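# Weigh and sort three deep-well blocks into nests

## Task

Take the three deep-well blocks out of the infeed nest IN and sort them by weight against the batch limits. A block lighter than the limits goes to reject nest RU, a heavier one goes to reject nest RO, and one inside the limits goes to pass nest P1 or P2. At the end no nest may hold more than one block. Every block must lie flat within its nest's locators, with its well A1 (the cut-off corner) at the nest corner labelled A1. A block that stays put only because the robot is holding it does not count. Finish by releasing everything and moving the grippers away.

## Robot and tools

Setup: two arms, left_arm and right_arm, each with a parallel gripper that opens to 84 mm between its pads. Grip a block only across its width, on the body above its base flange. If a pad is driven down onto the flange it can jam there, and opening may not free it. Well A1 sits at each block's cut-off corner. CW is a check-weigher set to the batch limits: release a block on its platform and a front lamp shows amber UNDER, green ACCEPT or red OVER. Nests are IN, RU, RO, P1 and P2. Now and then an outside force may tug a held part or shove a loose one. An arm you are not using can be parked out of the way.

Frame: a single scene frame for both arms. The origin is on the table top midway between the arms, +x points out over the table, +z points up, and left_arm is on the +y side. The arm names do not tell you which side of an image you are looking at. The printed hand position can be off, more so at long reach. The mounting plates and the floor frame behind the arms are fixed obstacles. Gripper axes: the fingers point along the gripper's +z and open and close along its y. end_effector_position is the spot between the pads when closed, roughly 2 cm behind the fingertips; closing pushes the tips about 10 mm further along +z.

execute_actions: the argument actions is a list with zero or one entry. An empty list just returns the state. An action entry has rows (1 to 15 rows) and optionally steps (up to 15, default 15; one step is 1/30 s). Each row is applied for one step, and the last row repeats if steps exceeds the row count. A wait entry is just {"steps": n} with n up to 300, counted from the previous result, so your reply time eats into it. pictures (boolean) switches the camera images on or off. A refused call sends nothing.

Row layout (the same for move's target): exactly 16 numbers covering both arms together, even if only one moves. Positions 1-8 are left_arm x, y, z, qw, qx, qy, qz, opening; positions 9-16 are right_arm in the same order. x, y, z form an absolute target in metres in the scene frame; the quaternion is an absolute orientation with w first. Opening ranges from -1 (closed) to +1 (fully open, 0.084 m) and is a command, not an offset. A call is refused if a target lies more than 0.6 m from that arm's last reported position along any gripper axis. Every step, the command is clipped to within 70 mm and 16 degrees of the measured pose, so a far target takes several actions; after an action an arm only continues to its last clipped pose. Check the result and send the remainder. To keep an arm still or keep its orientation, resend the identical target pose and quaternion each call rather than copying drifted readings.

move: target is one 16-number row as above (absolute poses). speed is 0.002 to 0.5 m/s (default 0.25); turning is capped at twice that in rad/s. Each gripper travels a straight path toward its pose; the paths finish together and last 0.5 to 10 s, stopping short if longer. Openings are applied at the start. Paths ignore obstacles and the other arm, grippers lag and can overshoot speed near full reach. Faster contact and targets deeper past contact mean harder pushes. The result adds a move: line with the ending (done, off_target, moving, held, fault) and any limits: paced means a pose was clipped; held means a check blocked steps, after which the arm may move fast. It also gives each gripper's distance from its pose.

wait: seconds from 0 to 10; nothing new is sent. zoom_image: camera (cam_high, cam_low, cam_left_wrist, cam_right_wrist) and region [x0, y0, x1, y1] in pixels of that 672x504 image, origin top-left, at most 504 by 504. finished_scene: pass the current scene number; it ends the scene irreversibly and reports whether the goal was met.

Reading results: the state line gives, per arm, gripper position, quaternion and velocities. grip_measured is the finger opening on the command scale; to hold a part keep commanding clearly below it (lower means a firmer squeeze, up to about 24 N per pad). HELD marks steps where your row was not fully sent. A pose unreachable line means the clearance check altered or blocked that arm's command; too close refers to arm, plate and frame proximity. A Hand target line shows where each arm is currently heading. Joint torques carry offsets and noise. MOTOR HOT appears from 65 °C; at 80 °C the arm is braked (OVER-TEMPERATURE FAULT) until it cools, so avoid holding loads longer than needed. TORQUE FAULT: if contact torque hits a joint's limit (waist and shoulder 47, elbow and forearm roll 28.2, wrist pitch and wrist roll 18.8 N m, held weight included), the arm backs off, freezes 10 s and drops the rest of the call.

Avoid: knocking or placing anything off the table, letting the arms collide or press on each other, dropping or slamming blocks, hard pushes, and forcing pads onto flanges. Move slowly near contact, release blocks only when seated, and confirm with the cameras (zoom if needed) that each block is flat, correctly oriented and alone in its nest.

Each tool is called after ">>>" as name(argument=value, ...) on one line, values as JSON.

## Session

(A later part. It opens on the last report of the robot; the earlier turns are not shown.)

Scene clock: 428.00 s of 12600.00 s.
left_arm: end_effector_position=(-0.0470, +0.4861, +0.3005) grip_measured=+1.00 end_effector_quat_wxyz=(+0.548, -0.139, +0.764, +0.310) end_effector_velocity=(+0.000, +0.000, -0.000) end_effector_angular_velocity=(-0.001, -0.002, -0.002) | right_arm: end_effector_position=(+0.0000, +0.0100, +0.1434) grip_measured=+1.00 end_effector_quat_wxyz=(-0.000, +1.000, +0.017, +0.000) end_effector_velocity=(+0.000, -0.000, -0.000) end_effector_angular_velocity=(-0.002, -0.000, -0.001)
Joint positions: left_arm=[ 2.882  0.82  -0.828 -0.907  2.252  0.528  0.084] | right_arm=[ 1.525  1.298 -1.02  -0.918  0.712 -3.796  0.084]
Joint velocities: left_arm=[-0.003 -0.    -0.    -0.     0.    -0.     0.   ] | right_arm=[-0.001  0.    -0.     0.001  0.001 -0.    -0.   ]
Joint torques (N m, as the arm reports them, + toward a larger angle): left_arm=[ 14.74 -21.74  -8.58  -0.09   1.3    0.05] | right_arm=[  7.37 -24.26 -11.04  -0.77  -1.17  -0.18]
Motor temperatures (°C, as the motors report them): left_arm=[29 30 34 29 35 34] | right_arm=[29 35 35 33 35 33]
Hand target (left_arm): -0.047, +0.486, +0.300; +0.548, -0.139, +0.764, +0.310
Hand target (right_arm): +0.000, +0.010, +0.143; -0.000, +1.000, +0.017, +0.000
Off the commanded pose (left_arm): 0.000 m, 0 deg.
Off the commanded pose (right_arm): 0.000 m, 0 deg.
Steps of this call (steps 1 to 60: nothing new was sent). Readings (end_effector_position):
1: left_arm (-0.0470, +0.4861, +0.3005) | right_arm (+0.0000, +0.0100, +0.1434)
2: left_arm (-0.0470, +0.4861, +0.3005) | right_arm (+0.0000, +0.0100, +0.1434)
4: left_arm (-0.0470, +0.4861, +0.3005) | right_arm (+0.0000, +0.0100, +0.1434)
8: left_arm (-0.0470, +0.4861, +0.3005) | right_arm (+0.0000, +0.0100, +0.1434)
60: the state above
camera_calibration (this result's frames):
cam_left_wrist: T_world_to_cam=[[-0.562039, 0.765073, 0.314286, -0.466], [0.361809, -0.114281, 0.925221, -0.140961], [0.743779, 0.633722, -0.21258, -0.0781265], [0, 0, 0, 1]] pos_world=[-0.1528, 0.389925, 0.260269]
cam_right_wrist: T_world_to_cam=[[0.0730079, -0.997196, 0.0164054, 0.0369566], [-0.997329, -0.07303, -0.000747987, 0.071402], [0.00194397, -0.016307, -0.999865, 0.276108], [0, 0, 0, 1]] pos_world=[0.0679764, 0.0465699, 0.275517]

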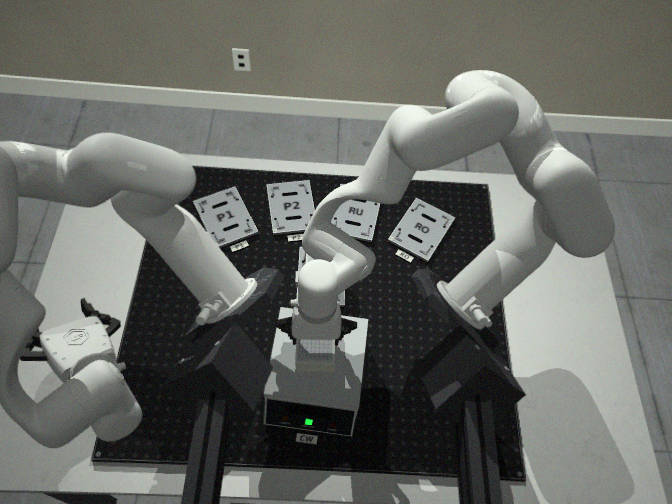

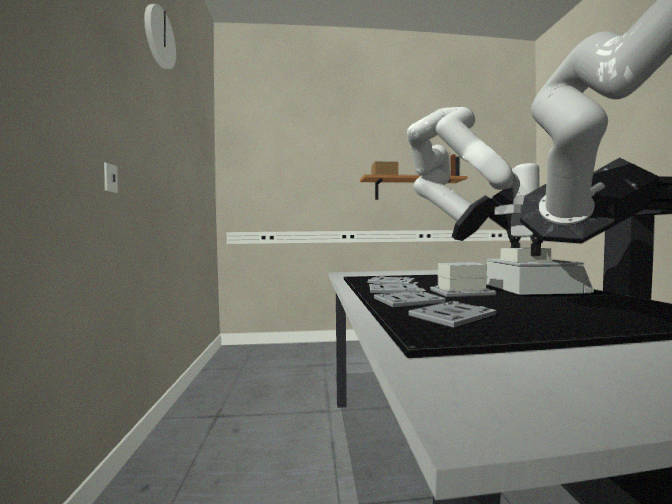

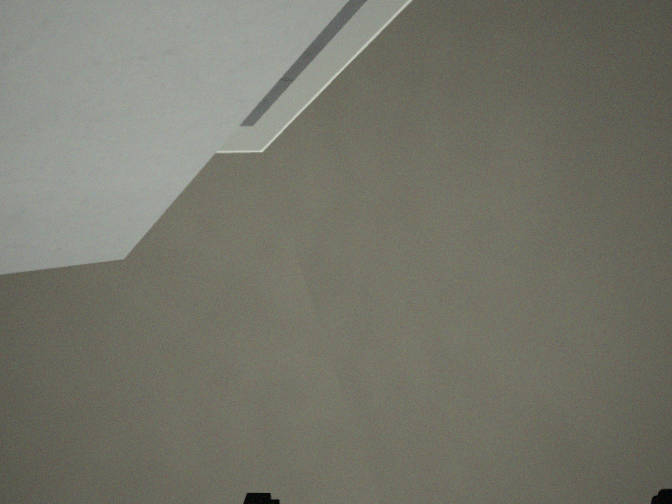

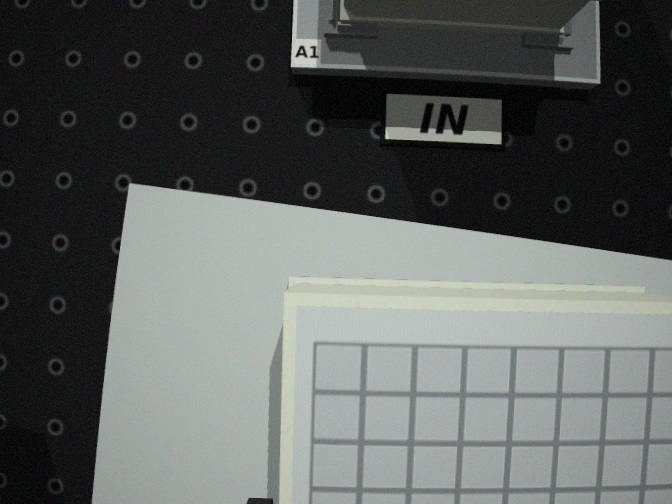

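Block 1 now reads ACCEPT, so it goes to P2.

>>> move(target=[-0.0470,0.4861,0.3005,0.548,-0.139,0.764,0.310,1,0.0,0.01,0.1432,0,0.99985,0.0175,0,0.3], speed=0.01)

>>> move(target=[-0.0470,0.4861,0.3005,0.548,-0.139,0.764,0.310,1,0.0,0.01,0.165,0,0.99985,0.0175,0,0.3], speed=0.03)

>>> move(target=[-0.0470,0.4861,0.3005,0.548,-0.139,0.764,0.310,1,0.34,0.02,0.165,0,0.99985,0.0175,0,0.3], speed=0.1)

>>> move(target=[-0.0470,0.4861,0.3005,0.548,-0.139,0.764,0.310,1,0.430,0.0956,0.135,0,0.99377,0.11147,0,0.3], speed=0.06)

>>> wait(seconds=0.5)

Scene clock: 452.40 s of 12600.00 s.
left_arm: end_effector_position=(-0.0470, +0.4861, +0.3005) grip_measured=+1.00 end_effector_quat_wxyz=(+0.548, -0.139, +0.764, +0.310) end_effector_velocity=(-0.000, -0.000, -0.000) end_effector_angular_velocity=(-0.001, +0.001, -0.000) | right_arm: end_effector_position=(+0.0000, +0.0102, +0.1434) grip_measured=+0.96 end_effector_quat_wxyz=(-0.000, +1.000, +0.017, -0.000) end_effector_velocity=(-0.001, +0.000, -0.000) end_effector_angular_velocity=(+0.001, +0.002, -0.001)
Joint positions: left_arm=[ 2.882  0.82  -0.828 -0.907  2.252  0.528  0.084] | right_arm=[ 1.525  1.298 -1.02  -0.919  0.712 -3.795  0.083]
Joint velocities: left_arm=[ 0.     0.    -0.001 -0.    -0.001 -0.001  0.   ] | right_arm=[-0.     0.    -0.     0.    -0.002  0.001  0.   ]
Joint torques (N m, as the arm reports them, + toward a larger angle): left_arm=[ 14.67 -21.49  -8.54  -0.26   1.18  -0.04] | right_arm=[  7.58 -21.81  -9.6   -1.17  -1.04  -0.33]
Motor temperatures (°C, as the motors report them): left_arm=[29 30 34 29 35 34] | right_arm=[29 36 36 33 35 33]
Hand target (left_arm): -0.047, +0.486, +0.301; +0.548, -0.139, +0.764, +0.310
Hand target (right_arm): +0.000, +0.010, +0.143; -0.000, +1.000, +0.017, +0.000
Off the commanded pose (left_arm): 0.000 m, 0 deg.
Off the commanded pose (right_arm): 0.000 m, 0 deg.
After step 90, 20.70 s passed at rest.
move: done
camera_calibration (this result's frames):
cam_left_wrist: T_world_to_cam=[[-0.562039, 0.765073, 0.314286, -0.466], [0.361809, -0.114281, 0.925221, -0.140961], [0.743778, 0.633722, -0.21258, -0.0781265], [0, 0, 0, 1]] pos_world=[-0.1528, 0.389925, 0.260269]
cam_right_wrist: T_world_to_cam=[[0.0728135, -0.997217, 0.0159896, 0.03719], [-0.997344, -0.0728344, -0.000724878, 0.0714541], [0.00188745, -0.0158943, -0.999872, 0.276082], [0, 0, 0, 1]] pos_world=[0.0680353, 0.046679, 0.275503]

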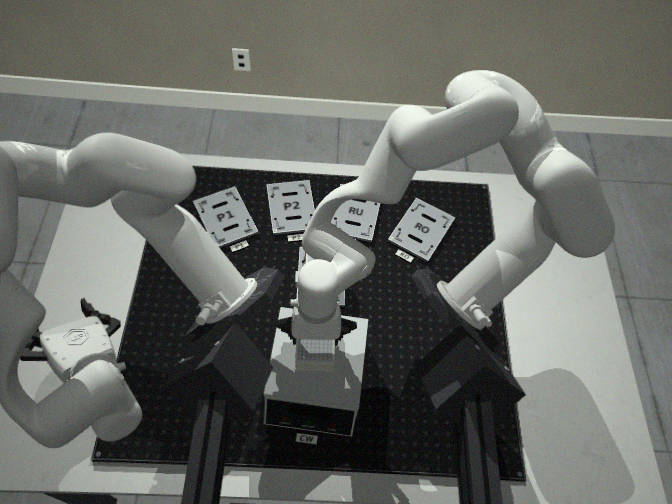

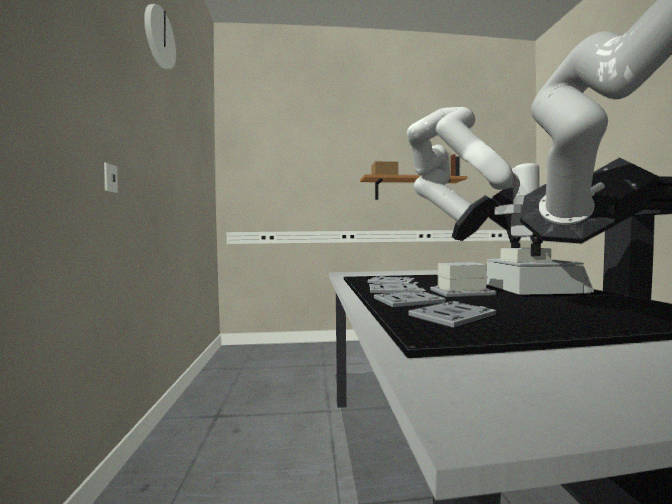

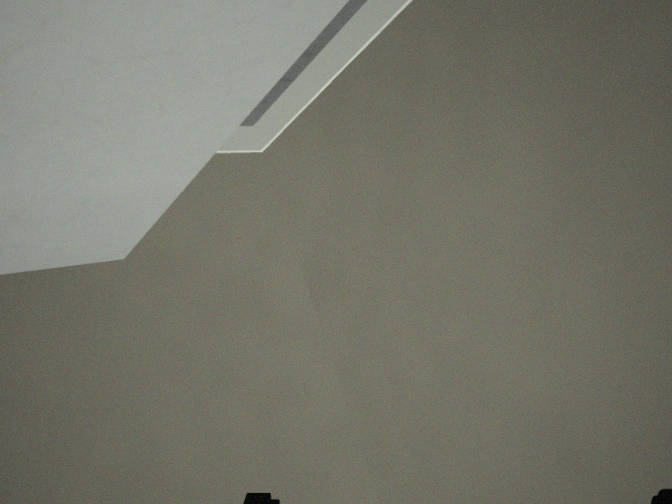

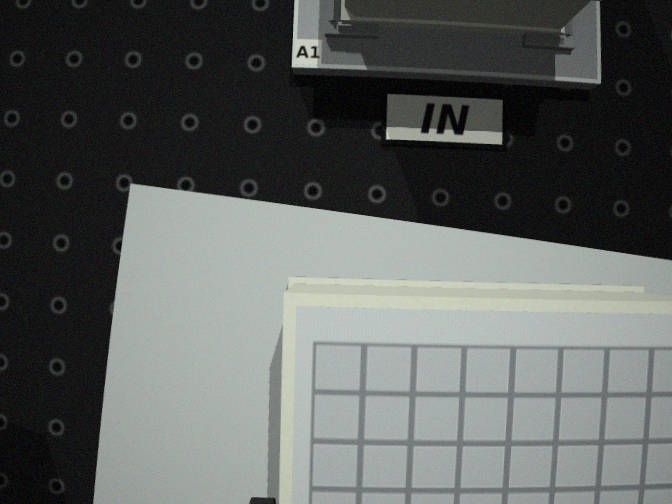

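Scene clock: 453.47 s of 12600.00 s.
left_arm: end_effector_position=(-0.0470, +0.4861, +0.3005) grip_measured=+1.00 end_effector_quat_wxyz=(+0.548, -0.139, +0.764, +0.310) end_effector_velocity=(-0.000, +0.000, +0.000) end_effector_angular_velocity=(+0.001, -0.000, +0.001) | right_arm: end_effector_position=(-0.0001, +0.0099, +0.1648) grip_measured=+0.96 end_effector_quat_wxyz=(+0.000, +1.000, +0.018, -0.000) end_effector_velocity=(+0.000, -0.000, +0.001) end_effector_angular_velocity=(-0.001, -0.002, +0.002)
Joint positions: left_arm=[ 2.882  0.82  -0.828 -0.907  2.252  0.528  0.084] | right_arm=[ 1.574  1.248 -1.003 -0.832  0.724 -3.847  0.083]
Joint velocities: left_arm=[ 0.001 -0.     0.    -0.     0.001  0.     0.   ] | right_arm=[ 0.005 -0.003  0.001  0.006  0.003 -0.005 -0.   ]
Joint torques (N m, as the arm reports them, + toward a larger angle): left_arm=[ 14.47 -21.62  -8.68  -0.09   1.22   0.  ] | right_arm=[  6.86 -24.21 -11.67  -0.42  -1.44  -0.31]
Motor temperatures (°C, as the motors report them): left_arm=[29 30 34 29 35 34] | right_arm=[29 36 36 33 35 33]
Hand target (left_arm): -0.047, +0.486, +0.301; +0.548, -0.139, +0.764, +0.310
Hand target (right_arm): -0.000, +0.010, +0.165; +0.000, +1.000, +0.018, -0.000
Off the commanded pose (left_arm): 0.000 m, 0 deg.
Off the commanded pose (right_arm): 0.000 m, 0 deg.
move: done
camera_calibration (this result's frames):
cam_left_wrist: T_world_to_cam=[[-0.562039, 0.765073, 0.314286, -0.466], [0.361809, -0.114281, 0.925221, -0.140961], [0.743779, 0.633722, -0.21258, -0.0781264], [0, 0, 0, 1]] pos_world=[-0.1528, 0.389925, 0.260269]
cam_right_wrist: T_world_to_cam=[[0.07315, -0.997182, 0.0166266, 0.0364355], [-0.997319, -0.0731699, -0.000592551, 0.071317], [0.00180745, -0.0165387, -0.999862, 0.297527], [0, 0, 0, 1]] pos_world=[0.0679228, 0.0464718, 0.296923]

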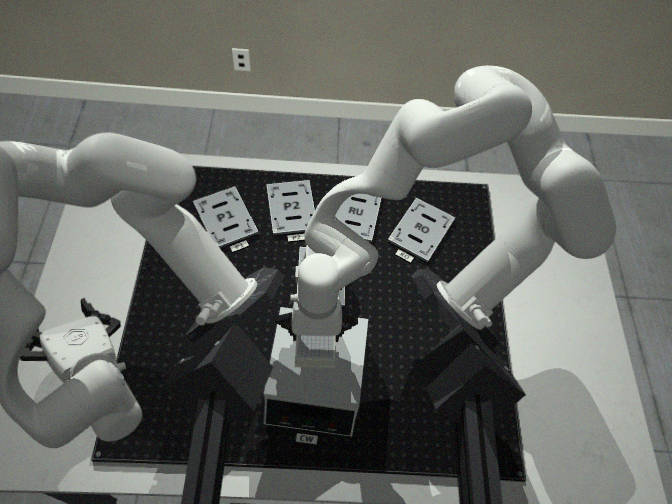

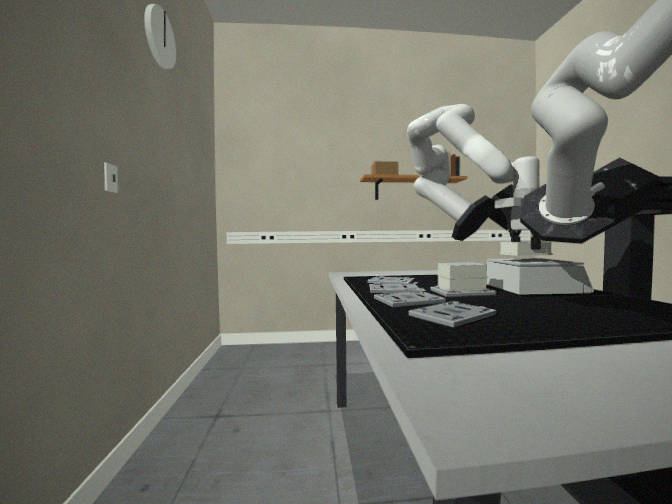

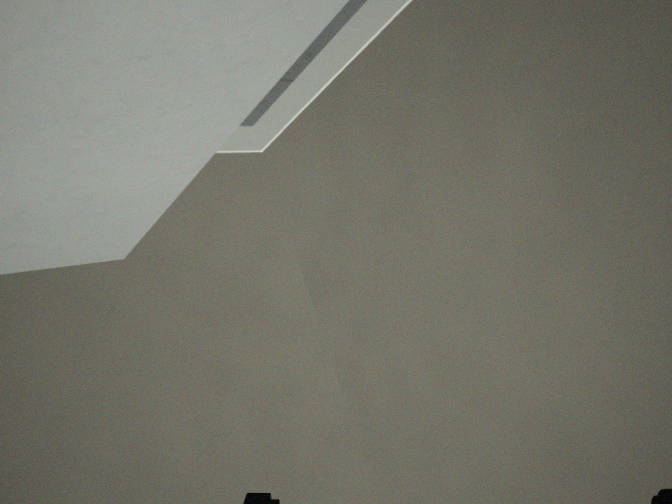

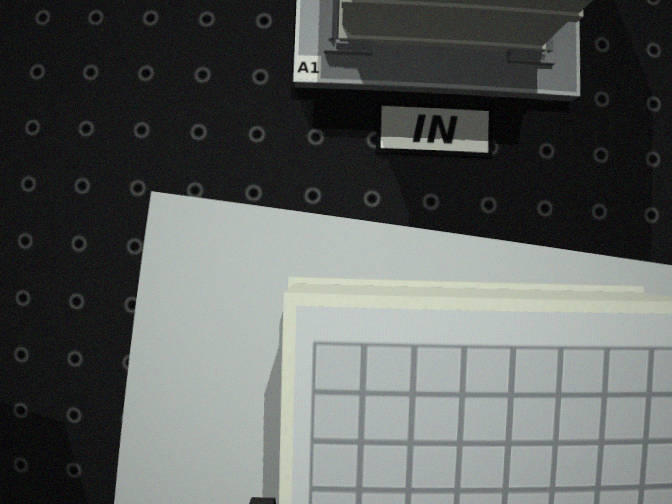

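Scene clock: 457.33 s of 12600.00 s.
left_arm: end_effector_position=(-0.0470, +0.4861, +0.3005) grip_measured=+1.00 end_effector_quat_wxyz=(+0.548, -0.139, +0.764, +0.310) end_effector_velocity=(-0.000, -0.000, +0.000) end_effector_angular_velocity=(+0.001, +0.002, +0.001) | right_arm: end_effector_position=(+0.3403, +0.0187, +0.1645) grip_measured=+0.96 end_effector_quat_wxyz=(+0.001, +1.000, +0.017, +0.000) end_effector_velocity=(+0.003, +0.001, +0.001) end_effector_angular_velocity=(+0.002, +0.000, -0.002)
Joint positions: left_arm=[ 2.882  0.82  -0.828 -0.907  2.252  0.528  0.084] | right_arm=[ 0.902  0.822 -1.105 -1.151  0.997 -4.406  0.083]
Joint velocities: left_arm=[ 0.002 -0.    -0.     0.    -0.     0.     0.   ] | right_arm=[-0.002 -0.001 -0.007  0.002  0.    -0.006 -0.   ]
Joint torques (N m, as the arm reports them, + toward a larger angle): left_arm=[ 14.78 -21.72  -8.59  -0.39   1.23  -0.03] | right_arm=[ 15.91 -18.87  -8.98  -0.74  -1.47  -0.38]
Motor temperatures (°C, as the motors report them): left_arm=[29 30 34 29 35 34] | right_arm=[29 36 36 33 35 33]
Hand target (left_arm): -0.047, +0.486, +0.301; +0.548, -0.139, +0.764, +0.310
Hand target (right_arm): +0.341, +0.019, +0.165; +0.001, +1.000, +0.017, +0.000
Off the commanded pose (left_arm): 0.000 m, 0 deg.
Off the commanded pose (right_arm): 0.001 m, 0 deg.
move: done
camera_calibration (this result's frames):
cam_left_wrist: T_world_to_cam=[[-0.562039, 0.765073, 0.314286, -0.466], [0.361809, -0.114281, 0.925221, -0.140961], [0.743779, 0.633722, -0.21258, -0.0781265], [0, 0, 0, 1]] pos_world=[-0.1528, 0.389925, 0.260269]
cam_right_wrist: T_world_to_cam=[[0.0724142, -0.997197, 0.018845, 0.0202013], [-0.997371, -0.072452, -0.00133095, 0.411557], [0.00269258, -0.0186991, -0.999822, 0.296443], [0, 0, 0, 1]] pos_world=[0.408214, 0.055506, 0.296557]

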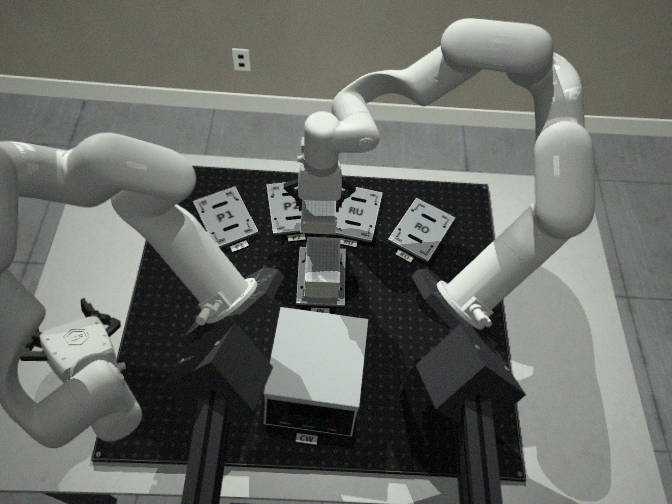

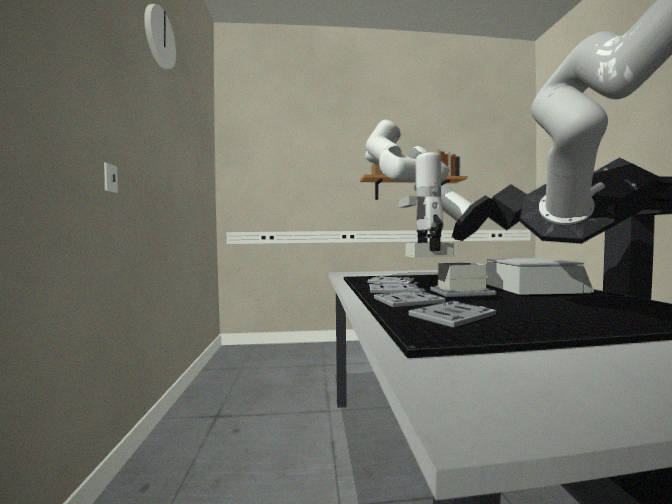

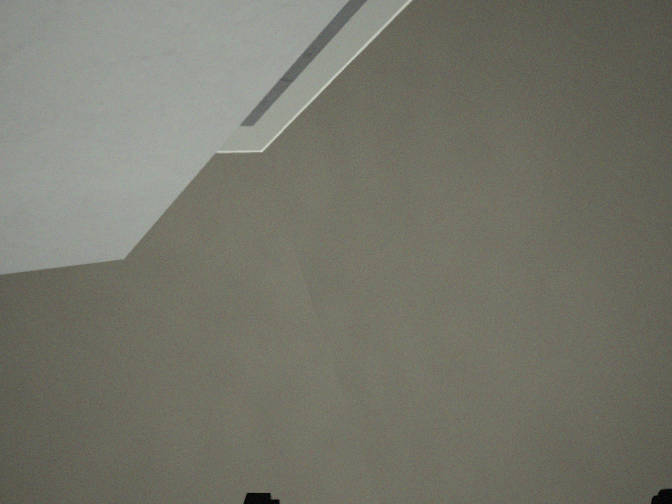

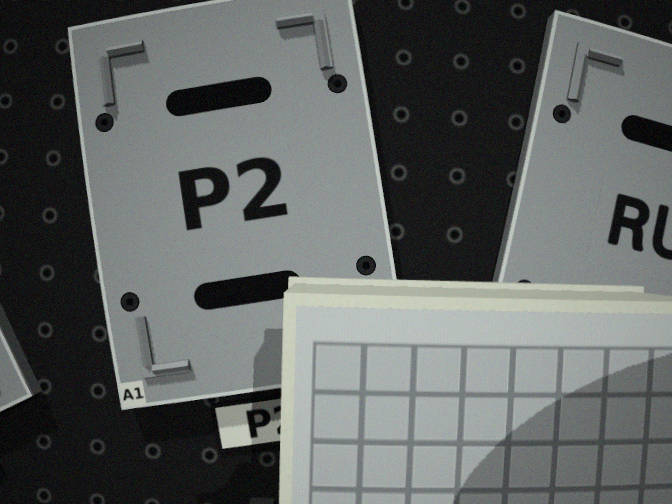

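Scene clock: 459.80 s of 12600.00 s.
left_arm: end_effector_position=(-0.0470, +0.4861, +0.3005) grip_measured=+1.00 end_effector_quat_wxyz=(+0.548, -0.139, +0.764, +0.310) end_effector_velocity=(-0.000, +0.000, +0.000) end_effector_angular_velocity=(+0.000, +0.000, +0.001) | right_arm: end_effector_position=(+0.4299, +0.0950, +0.1351) grip_measured=+0.96 end_effector_quat_wxyz=(+0.000, +0.994, +0.111, -0.000) end_effector_velocity=(+0.002, +0.001, -0.001) end_effector_angular_velocity=(+0.000, +0.001, +0.001)
Joint positions: left_arm=[ 2.882  0.82  -0.828 -0.907  2.252  0.528  0.084] | right_arm=[ 0.828  1.098 -1.601 -1.092  1.065 -4.842  0.083]
Joint velocities: left_arm=[ 0.001 -0.     0.    -0.     0.    -0.     0.   ] | right_arm=[-0.001  0.006 -0.012  0.003  0.002 -0.008  0.   ]
Joint torques (N m, as the arm reports them, + toward a larger angle): left_arm=[ 14.56 -21.47  -8.77  -0.02   1.07   0.  ] | right_arm=[ 18.39 -22.15  -9.33  -0.85  -1.43   0.12]
Motor temperatures (°C, as the motors report them): left_arm=[29 30 34 29 35 34] | right_arm=[29 36 36 33 35 33]
Hand target (left_arm): -0.047, +0.486, +0.301; +0.548, -0.139, +0.764, +0.310
Hand target (right_arm): +0.430, +0.095, +0.135; +0.000, +0.994, +0.111, -0.000
Off the commanded pose (left_arm): 0.000 m, 0 deg.
Off the commanded pose (right_arm): 0.001 m, 0 deg.
move: done
camera_calibration (this result's frames):
cam_left_wrist: T_world_to_cam=[[-0.562039, 0.765073, 0.314286, -0.465999], [0.361809, -0.114281, 0.925221, -0.140961], [0.743779, 0.633722, -0.21258, -0.0781265], [0, 0, 0, 1]] pos_world=[-0.1528, 0.389925, 0.260269]
cam_right_wrist: T_world_to_cam=[[0.258252, -0.965932, 0.0167831, 0.00786013], [-0.966066, -0.258294, -0.000343716, 0.51045], [0.00466696, -0.0161248, -0.999859, 0.267145], [0, 0, 0, 1]] pos_world=[0.489852, 0.143746, 0.267151]

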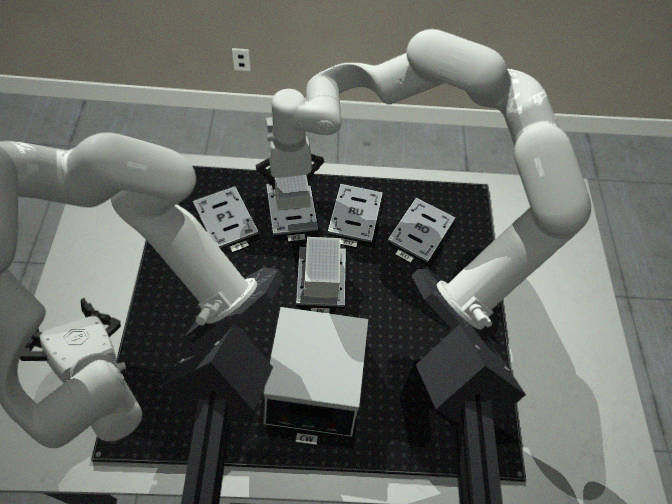

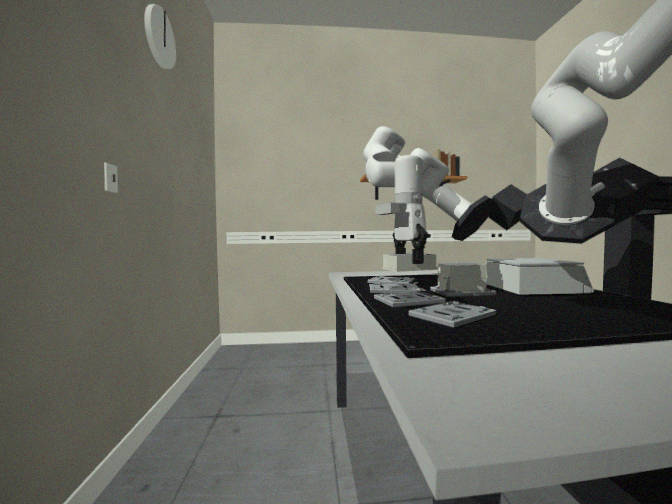

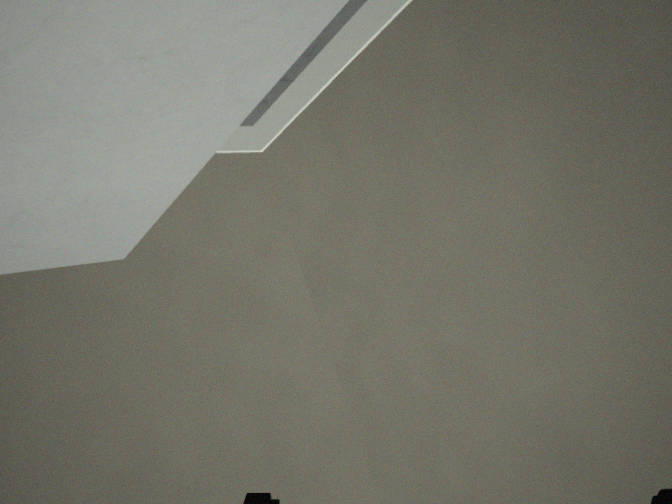

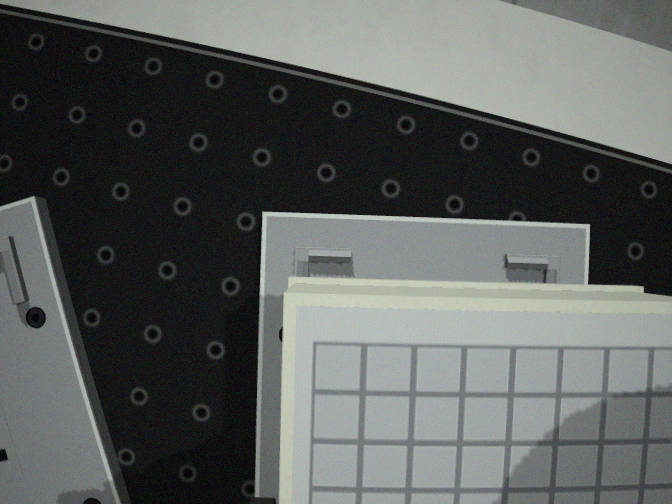

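Scene clock: 460.30 s of 12600.00 s.
left_arm: end_effector_position=(-0.0470, +0.4861, +0.3005) grip_measured=+1.00 end_effector_quat_wxyz=(+0.548, -0.139, +0.764, +0.310) end_effector_velocity=(-0.000, -0.000, -0.000) end_effector_angular_velocity=(-0.000, +0.001, +0.001) | right_arm: end_effector_position=(+0.4300, +0.0952, +0.1350) grip_measured=+0.96 end_effector_quat_wxyz=(+0.000, +0.994, +0.111, -0.000) end_effector_velocity=(+0.000, -0.000, -0.000) end_effector_angular_velocity=(-0.001, -0.001, +0.000)
Joint positions: left_arm=[ 2.882  0.82  -0.828 -0.907  2.252  0.528  0.084] | right_arm=[ 0.827  1.098 -1.602 -1.092  1.065 -4.843  0.083]
Joint velocities: left_arm=[ 0.001  0.     0.     0.    -0.001  0.    -0.   ] | right_arm=[-0.     0.    -0.    -0.001  0.001  0.    -0.   ]
Joint torques (N m, as the arm reports them, + toward a larger angle): left_arm=[ 14.6  -21.63  -8.41  -0.28   1.23   0.09] | right_arm=[ 19.14 -22.21  -9.4   -1.24  -1.51  -0.26]
Motor temperatures (°C, as the motors report them): left_arm=[29 30 34 29 35 34] | right_arm=[29 36 36 33 35 33]
Hand target (left_arm): -0.047, +0.486, +0.301; +0.548, -0.139, +0.764, +0.310
Hand target (right_arm): +0.430, +0.095, +0.135; +0.000, +0.994, +0.111, -0.000
Off the commanded pose (left_arm): 0.000 m, 0 deg.
Off the commanded pose (right_arm): 0.000 m, 0 deg.
Steps of this call (steps 1 to 15: nothing new was sent). Readings (end_effector_position):
1: left_arm (-0.0470, +0.4861, +0.3005) | right_arm (+0.4299, +0.0951, +0.1351)
2: left_arm (-0.0470, +0.4861, +0.3005) | right_arm (+0.4300, +0.0951, +0.1351)
4: left_arm (-0.0470, +0.4861, +0.3005) | right_arm (+0.4300, +0.0951, +0.1351)
8: left_arm (-0.0470, +0.4861, +0.3005) | right_arm (+0.4300, +0.0952, +0.1350)
15: the state above
camera_calibration (this result's frames):
cam_left_wrist: T_world_to_cam=[[-0.562039, 0.765073, 0.314286, -0.466], [0.361809, -0.114281, 0.925221, -0.140961], [0.743779, 0.633722, -0.21258, -0.0781266], [0, 0, 0, 1]] pos_world=[-0.1528, 0.389925, 0.260269]
cam_right_wrist: T_world_to_cam=[[0.258359, -0.965901, 0.0168916, 0.00787098], [-0.966038, -0.258399, -0.000210787, 0.510624], [0.00456838, -0.0162635, -0.999857, 0.267149], [0, 0, 0, 1]] pos_world=[0.490028, 0.143892, 0.267086]

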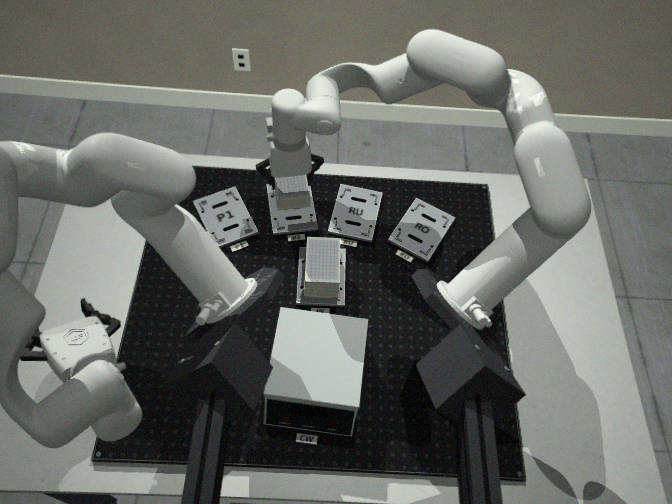

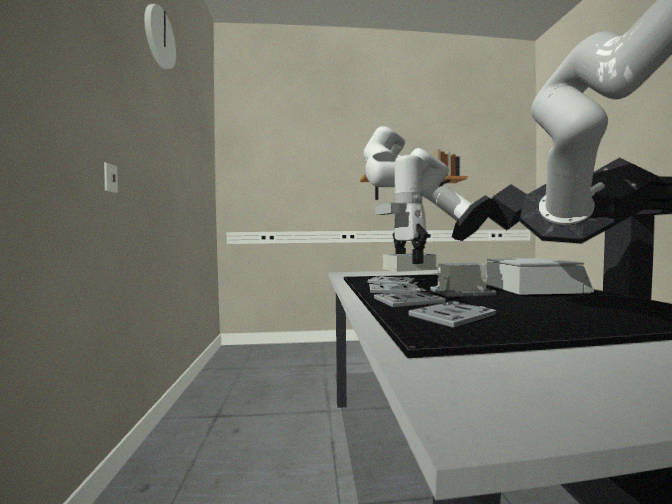

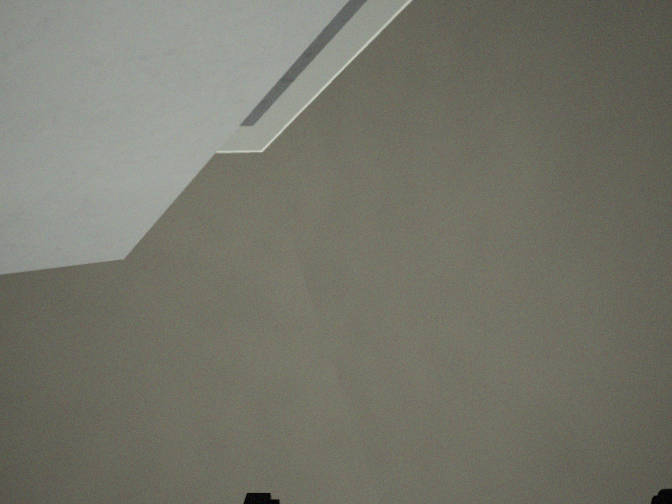

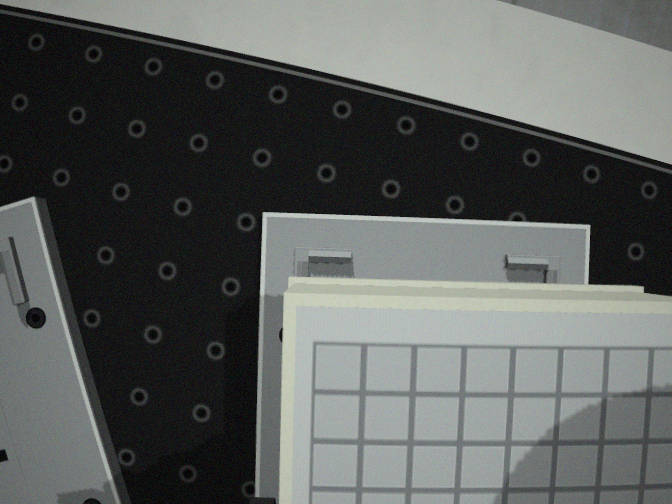

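>>> move(target=[-0.0470,0.4861,0.3005,0.548,-0.139,0.764,0.310,1,0.4323,0.0933,0.0765,0,0.99377,0.11147,0,0.3], speed=0.03)

>>> zoom_image(camera="cam_right_wrist", region=[200,160,672,360])

Scene clock: 487.83 s of 12600.00 s.
left_arm: end_effector_position=(-0.0470, +0.4861, +0.3005) grip_measured=+1.00 end_effector_quat_wxyz=(+0.548, -0.139, +0.764, +0.310) end_effector_velocity=(+0.000, +0.000, +0.000) end_effector_angular_velocity=(+0.001, -0.001, +0.000) | right_arm: end_effector_position=(+0.4324, +0.0933, +0.0767) grip_measured=+0.96 end_effector_quat_wxyz=(+0.000, +0.994, +0.111, +0.000) end_effector_velocity=(+0.002, +0.001, -0.000) end_effector_angular_velocity=(+0.005, -0.002, -0.001)
Joint positions: left_arm=[ 2.882  0.82  -0.828 -0.907  2.252  0.528  0.084] | right_arm=[ 0.733  1.187 -1.655 -1.185  1.01  -4.826  0.083]
Joint velocities: left_arm=[-0.     0.     0.    -0.     0.001  0.     0.   ] | right_arm=[-0.002  0.002 -0.005 -0.003 -0.004 -0.001 -0.   ]
Joint torques (N m, as the arm reports them, + toward a larger angle): left_arm=[ 14.75 -21.61  -8.77   0.08   1.1    0.05] | right_arm=[ 18.89 -22.08  -8.26  -1.06  -1.01  -0.09]
Motor temperatures (°C, as the motors report them): left_arm=[29 30 34 29 35 34] | right_arm=[30 36 36 33 35 33]
Hand target (left_arm): -0.047, +0.486, +0.301; +0.548, -0.139, +0.764, +0.310
Hand target (right_arm): +0.432, +0.093, +0.076; +0.000, +0.994, +0.111, +0.000
Off the commanded pose (left_arm): 0.000 m, 0 deg.
Off the commanded pose (right_arm): 0.000 m, 0 deg.
After step 90, 22.27 s passed at rest.
move: done
camera_calibration (this result's frames):
cam_left_wrist: T_world_to_cam=[[-0.562039, 0.765073, 0.314286, -0.466], [0.361809, -0.114281, 0.925221, -0.140961], [0.743779, 0.633722, -0.21258, -0.0781264], [0, 0, 0, 1]] pos_world=[-0.1528, 0.389925, 0.260269]
cam_right_wrist: T_world_to_cam=[[0.258499, -0.965869, 0.0165674, 0.00638114], [-0.965997, -0.25855, -0.000948418, 0.512434], [0.00519955, -0.0157589, -0.999862, 0.208447], [0, 0, 0, 1]] pos_world=[0.492277, 0.141938, 0.208799]

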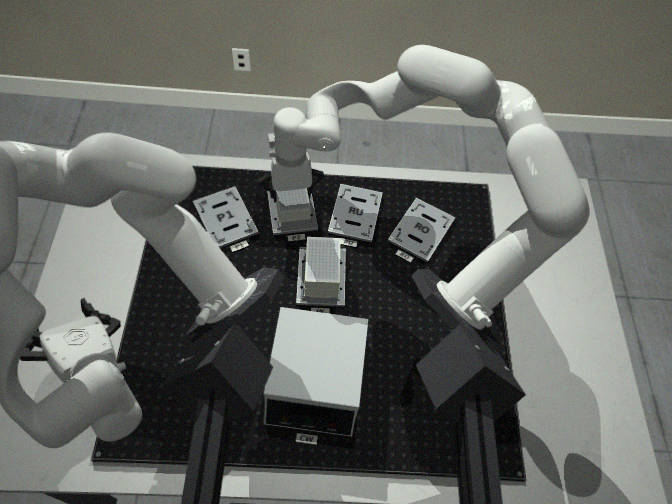

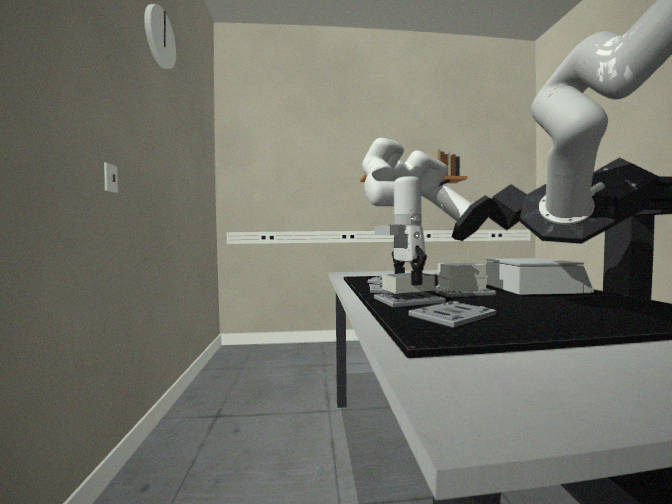

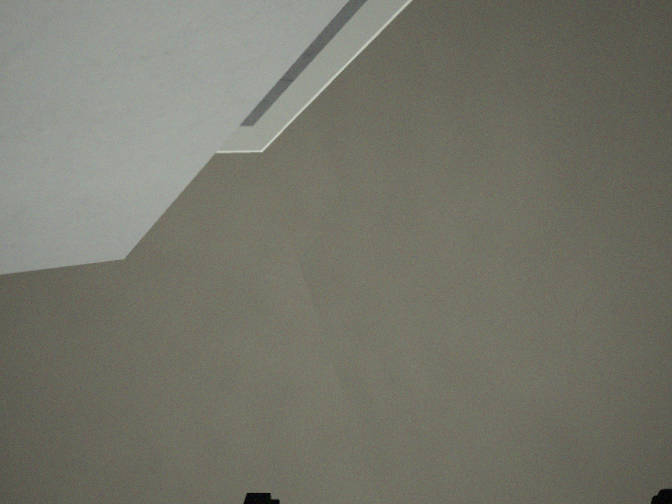

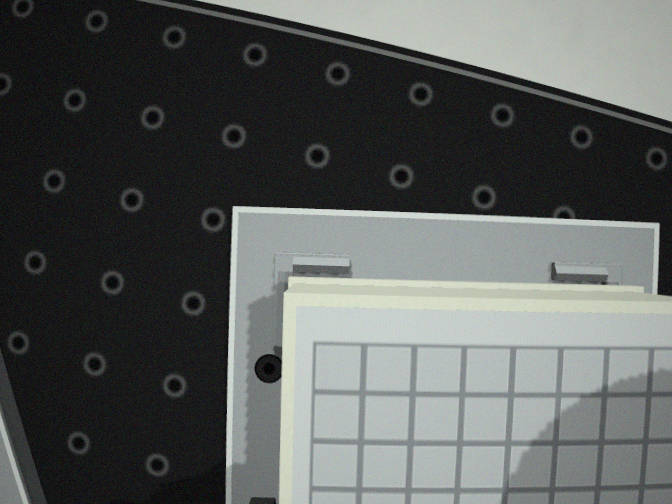

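Region (200, 160, 672, 360) of cam_right_wrist's 672x504 image, scaled by 1.068, with more detail than that image has; it fills the top 214 rows of this view, and the rest is white.

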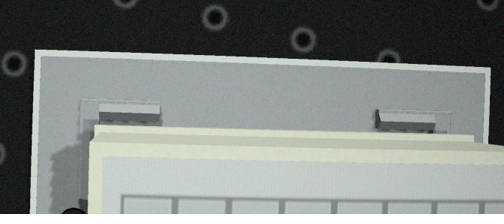

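>>> move(target=[-0.0470,0.4861,0.3005,0.548,-0.139,0.764,0.310,1,0.4324,0.0940,0.066,0,0.99377,0.11147,0,0.3], speed=0.01)

>>> move(target=[-0.0470,0.4861,0.3005,0.548,-0.139,0.764,0.310,1,0.4324,0.0940,0.0565,0,0.99377,0.11147,0,0.3], speed=0.005)

Scene clock: 505.30 s of 12600.00 s.
left_arm: end_effector_position=(-0.0470, +0.4861, +0.3005) grip_measured=+1.00 end_effector_quat_wxyz=(+0.548, -0.139, +0.764, +0.310) end_effector_velocity=(+0.000, -0.000, -0.001) end_effector_angular_velocity=(-0.002, +0.001, -0.002) | right_arm: end_effector_position=(+0.4324, +0.0939, +0.0661) grip_measured=+0.96 end_effector_quat_wxyz=(+0.000, +0.994, +0.112, -0.000) end_effector_velocity=(+0.001, +0.001, -0.002) end_effector_angular_velocity=(+0.002, -0.002, +0.000)
Joint positions: left_arm=[ 2.882  0.82  -0.828 -0.907  2.252  0.528  0.084] | right_arm=[ 0.717  1.209 -1.673 -1.199  1.002 -4.825  0.083]
Joint velocities: left_arm=[-0.001  0.    -0.     0.    -0.002  0.    -0.   ] | right_arm=[-0.002  0.004 -0.004 -0.005 -0.003  0.001 -0.   ]
Joint torques (N m, as the arm reports them, + toward a larger angle): left_arm=[ 14.64 -21.55  -8.59  -0.02   1.22   0.08] | right_arm=[ 19.14 -22.44  -7.91  -0.79  -1.49  -0.15]
Motor temperatures (°C, as the motors report them): left_arm=[29 30 34 29 35 34] | right_arm=[31 36 36 33 35 33]
Hand target (left_arm): -0.047, +0.486, +0.301; +0.548, -0.139, +0.764, +0.310
Hand target (right_arm): +0.432, +0.094, +0.066; +0.000, +0.994, +0.111, +0.000
Off the commanded pose (left_arm): 0.000 m, 0 deg.
Off the commanded pose (right_arm): 0.000 m, 0 deg.
After step 90, 13.20 s passed at rest.
move: done
camera_calibration (this result's frames):
cam_left_wrist: T_world_to_cam=[[-0.562039, 0.765073, 0.314286, -0.466], [0.361809, -0.114281, 0.925221, -0.140961], [0.743779, 0.633722, -0.21258, -0.0781264], [0, 0, 0, 1]] pos_world=[-0.1528, 0.389925, 0.260269]
cam_right_wrist: T_world_to_cam=[[0.258542, -0.965859, 0.016506, 0.00719976], [-0.965988, -0.258588, -0.000658599, 0.512547], [0.00490436, -0.0157743, -0.999864, 0.198056], [0, 0, 0, 1]] pos_world=[0.492281, 0.142617, 0.198247]

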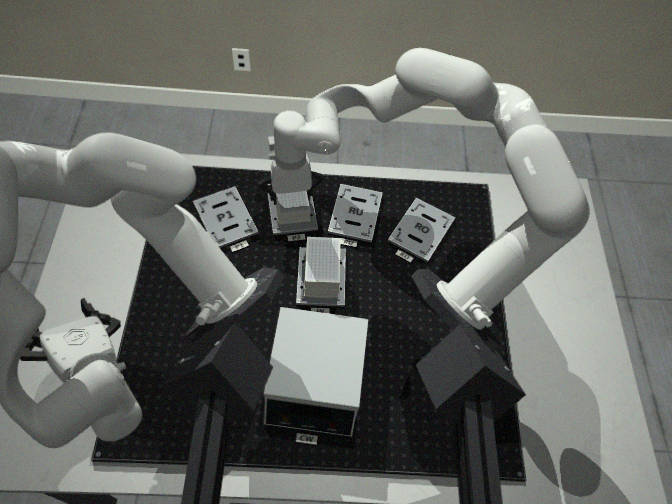

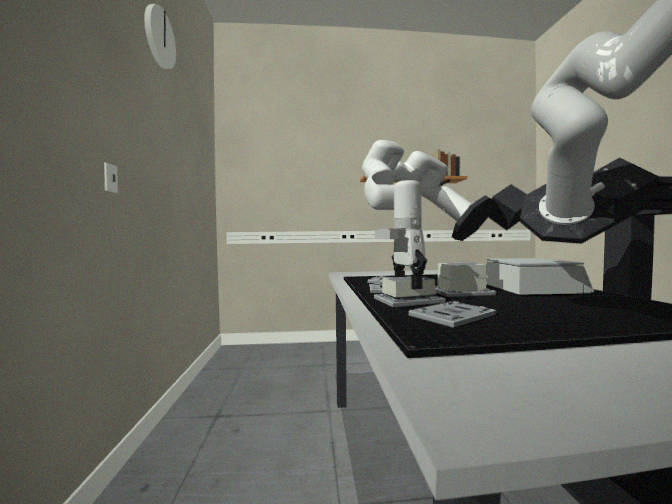

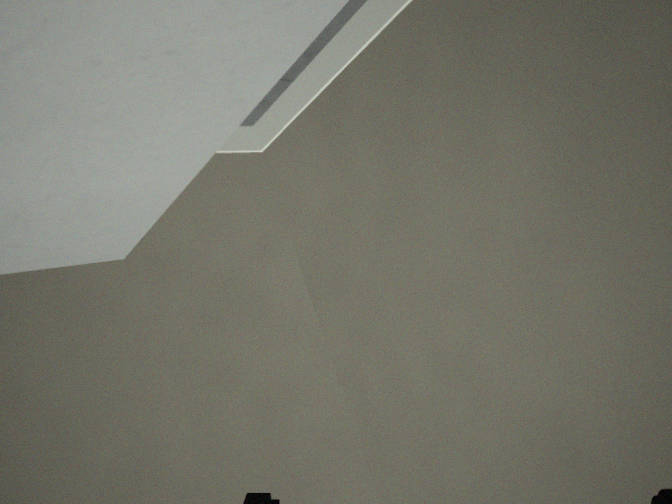

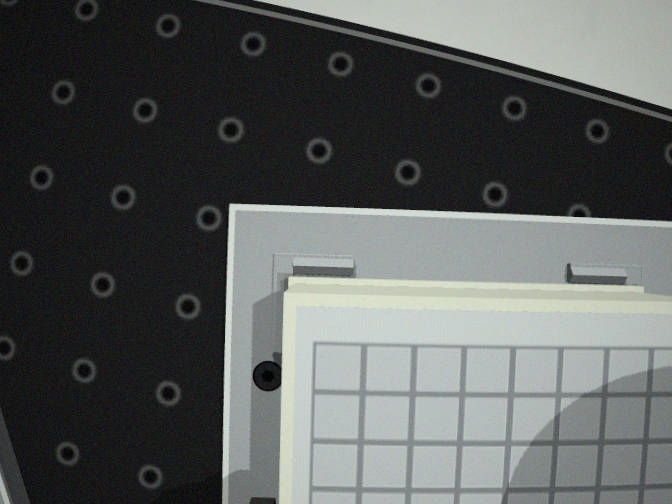

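Scene clock: 507.43 s of 12600.00 s.
left_arm: end_effector_position=(-0.0470, +0.4861, +0.3005) grip_measured=+1.00 end_effector_quat_wxyz=(+0.548, -0.139, +0.764, +0.310) end_effector_velocity=(+0.000, +0.000, -0.000) end_effector_angular_velocity=(+0.000, -0.001, +0.000) | right_arm: end_effector_position=(+0.4325, +0.0939, +0.0565) grip_measured=+0.96 end_effector_quat_wxyz=(+0.000, +0.994, +0.111, -0.000) end_effector_velocity=(-0.000, +0.001, -0.001) end_effector_angular_velocity=(+0.003, +0.001, -0.000)
Joint positions: left_arm=[ 2.882  0.82  -0.828 -0.907  2.252  0.528  0.084] | right_arm=[ 0.702  1.226 -1.687 -1.213  0.994 -4.824  0.083]
Joint velocities: left_arm=[-0.  0.  0. -0.  0. -0.  0.] | right_arm=[-0.002  0.002 -0.002 -0.001 -0.004  0.     0.   ]
Joint torques (N m, as the arm reports them, + toward a larger angle): left_arm=[ 14.84 -21.78  -8.68  -0.24   1.3    0.13] | right_arm=[ 19.81 -21.31  -7.78  -1.08  -1.7   -0.13]
Motor temperatures (°C, as the motors report them): left_arm=[29 30 34 29 35 34] | right_arm=[31 36 36 33 35 33]
Hand target (left_arm): -0.047, +0.486, +0.300; +0.548, -0.139, +0.764, +0.310
Hand target (right_arm): +0.432, +0.094, +0.056; +0.000, +0.994, +0.111, +0.000
Off the commanded pose (left_arm): 0.000 m, 0 deg.
Off the commanded pose (right_arm): 0.000 m, 0 deg.
move: done
camera_calibration (this result's frames):
cam_left_wrist: T_world_to_cam=[[-0.562039, 0.765073, 0.314286, -0.466], [0.361809, -0.114281, 0.925221, -0.140961], [0.743779, 0.633722, -0.21258, -0.0781264], [0, 0, 0, 1]] pos_world=[-0.1528, 0.389925, 0.260269]
cam_right_wrist: T_world_to_cam=[[0.258304, -0.965919, 0.0167294, 0.00733671], [-0.966051, -0.25835, -0.000597233, 0.512624], [0.00489893, -0.0160072, -0.99986, 0.188427], [0, 0, 0, 1]] pos_world=[0.492403, 0.142539, 0.188584]

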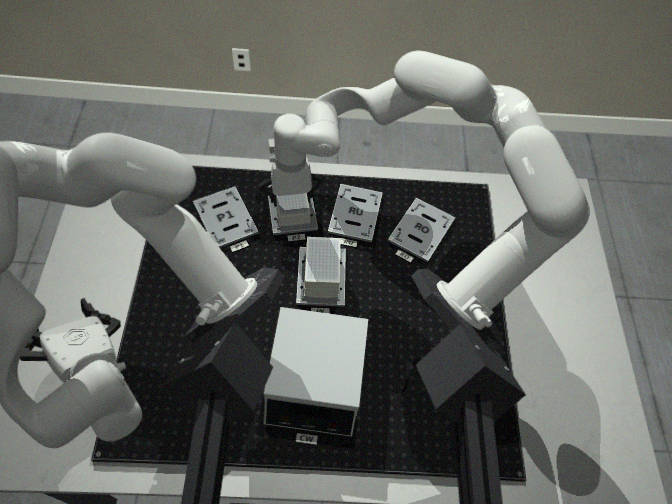

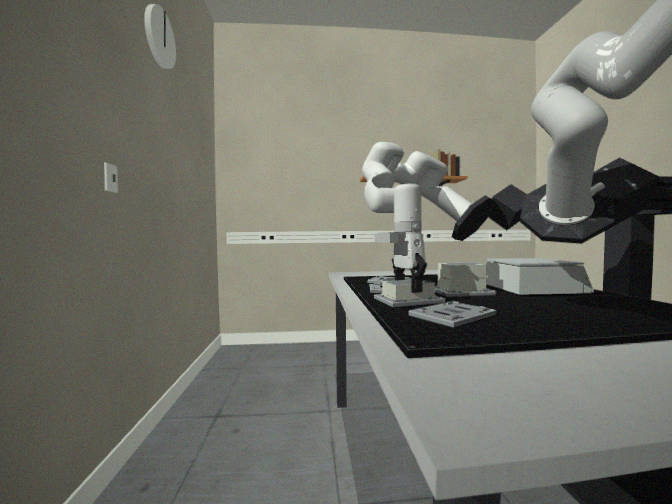

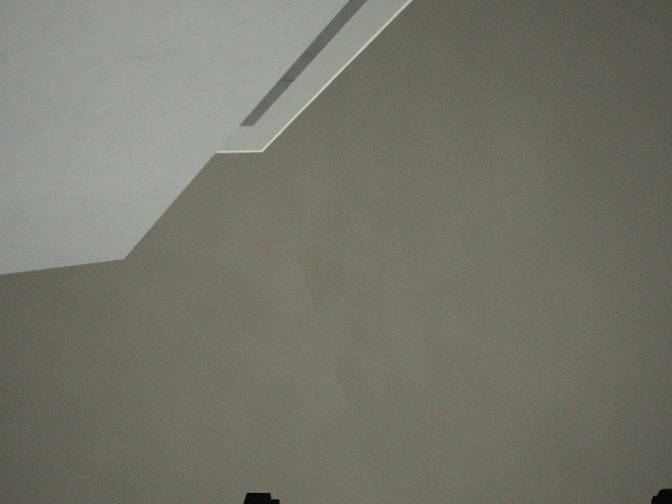

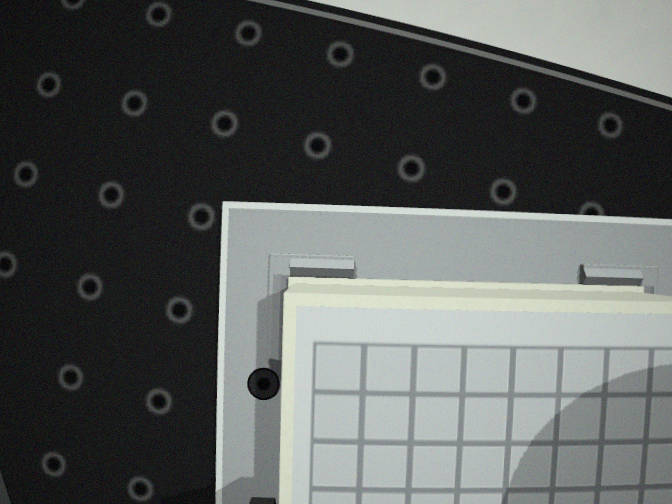

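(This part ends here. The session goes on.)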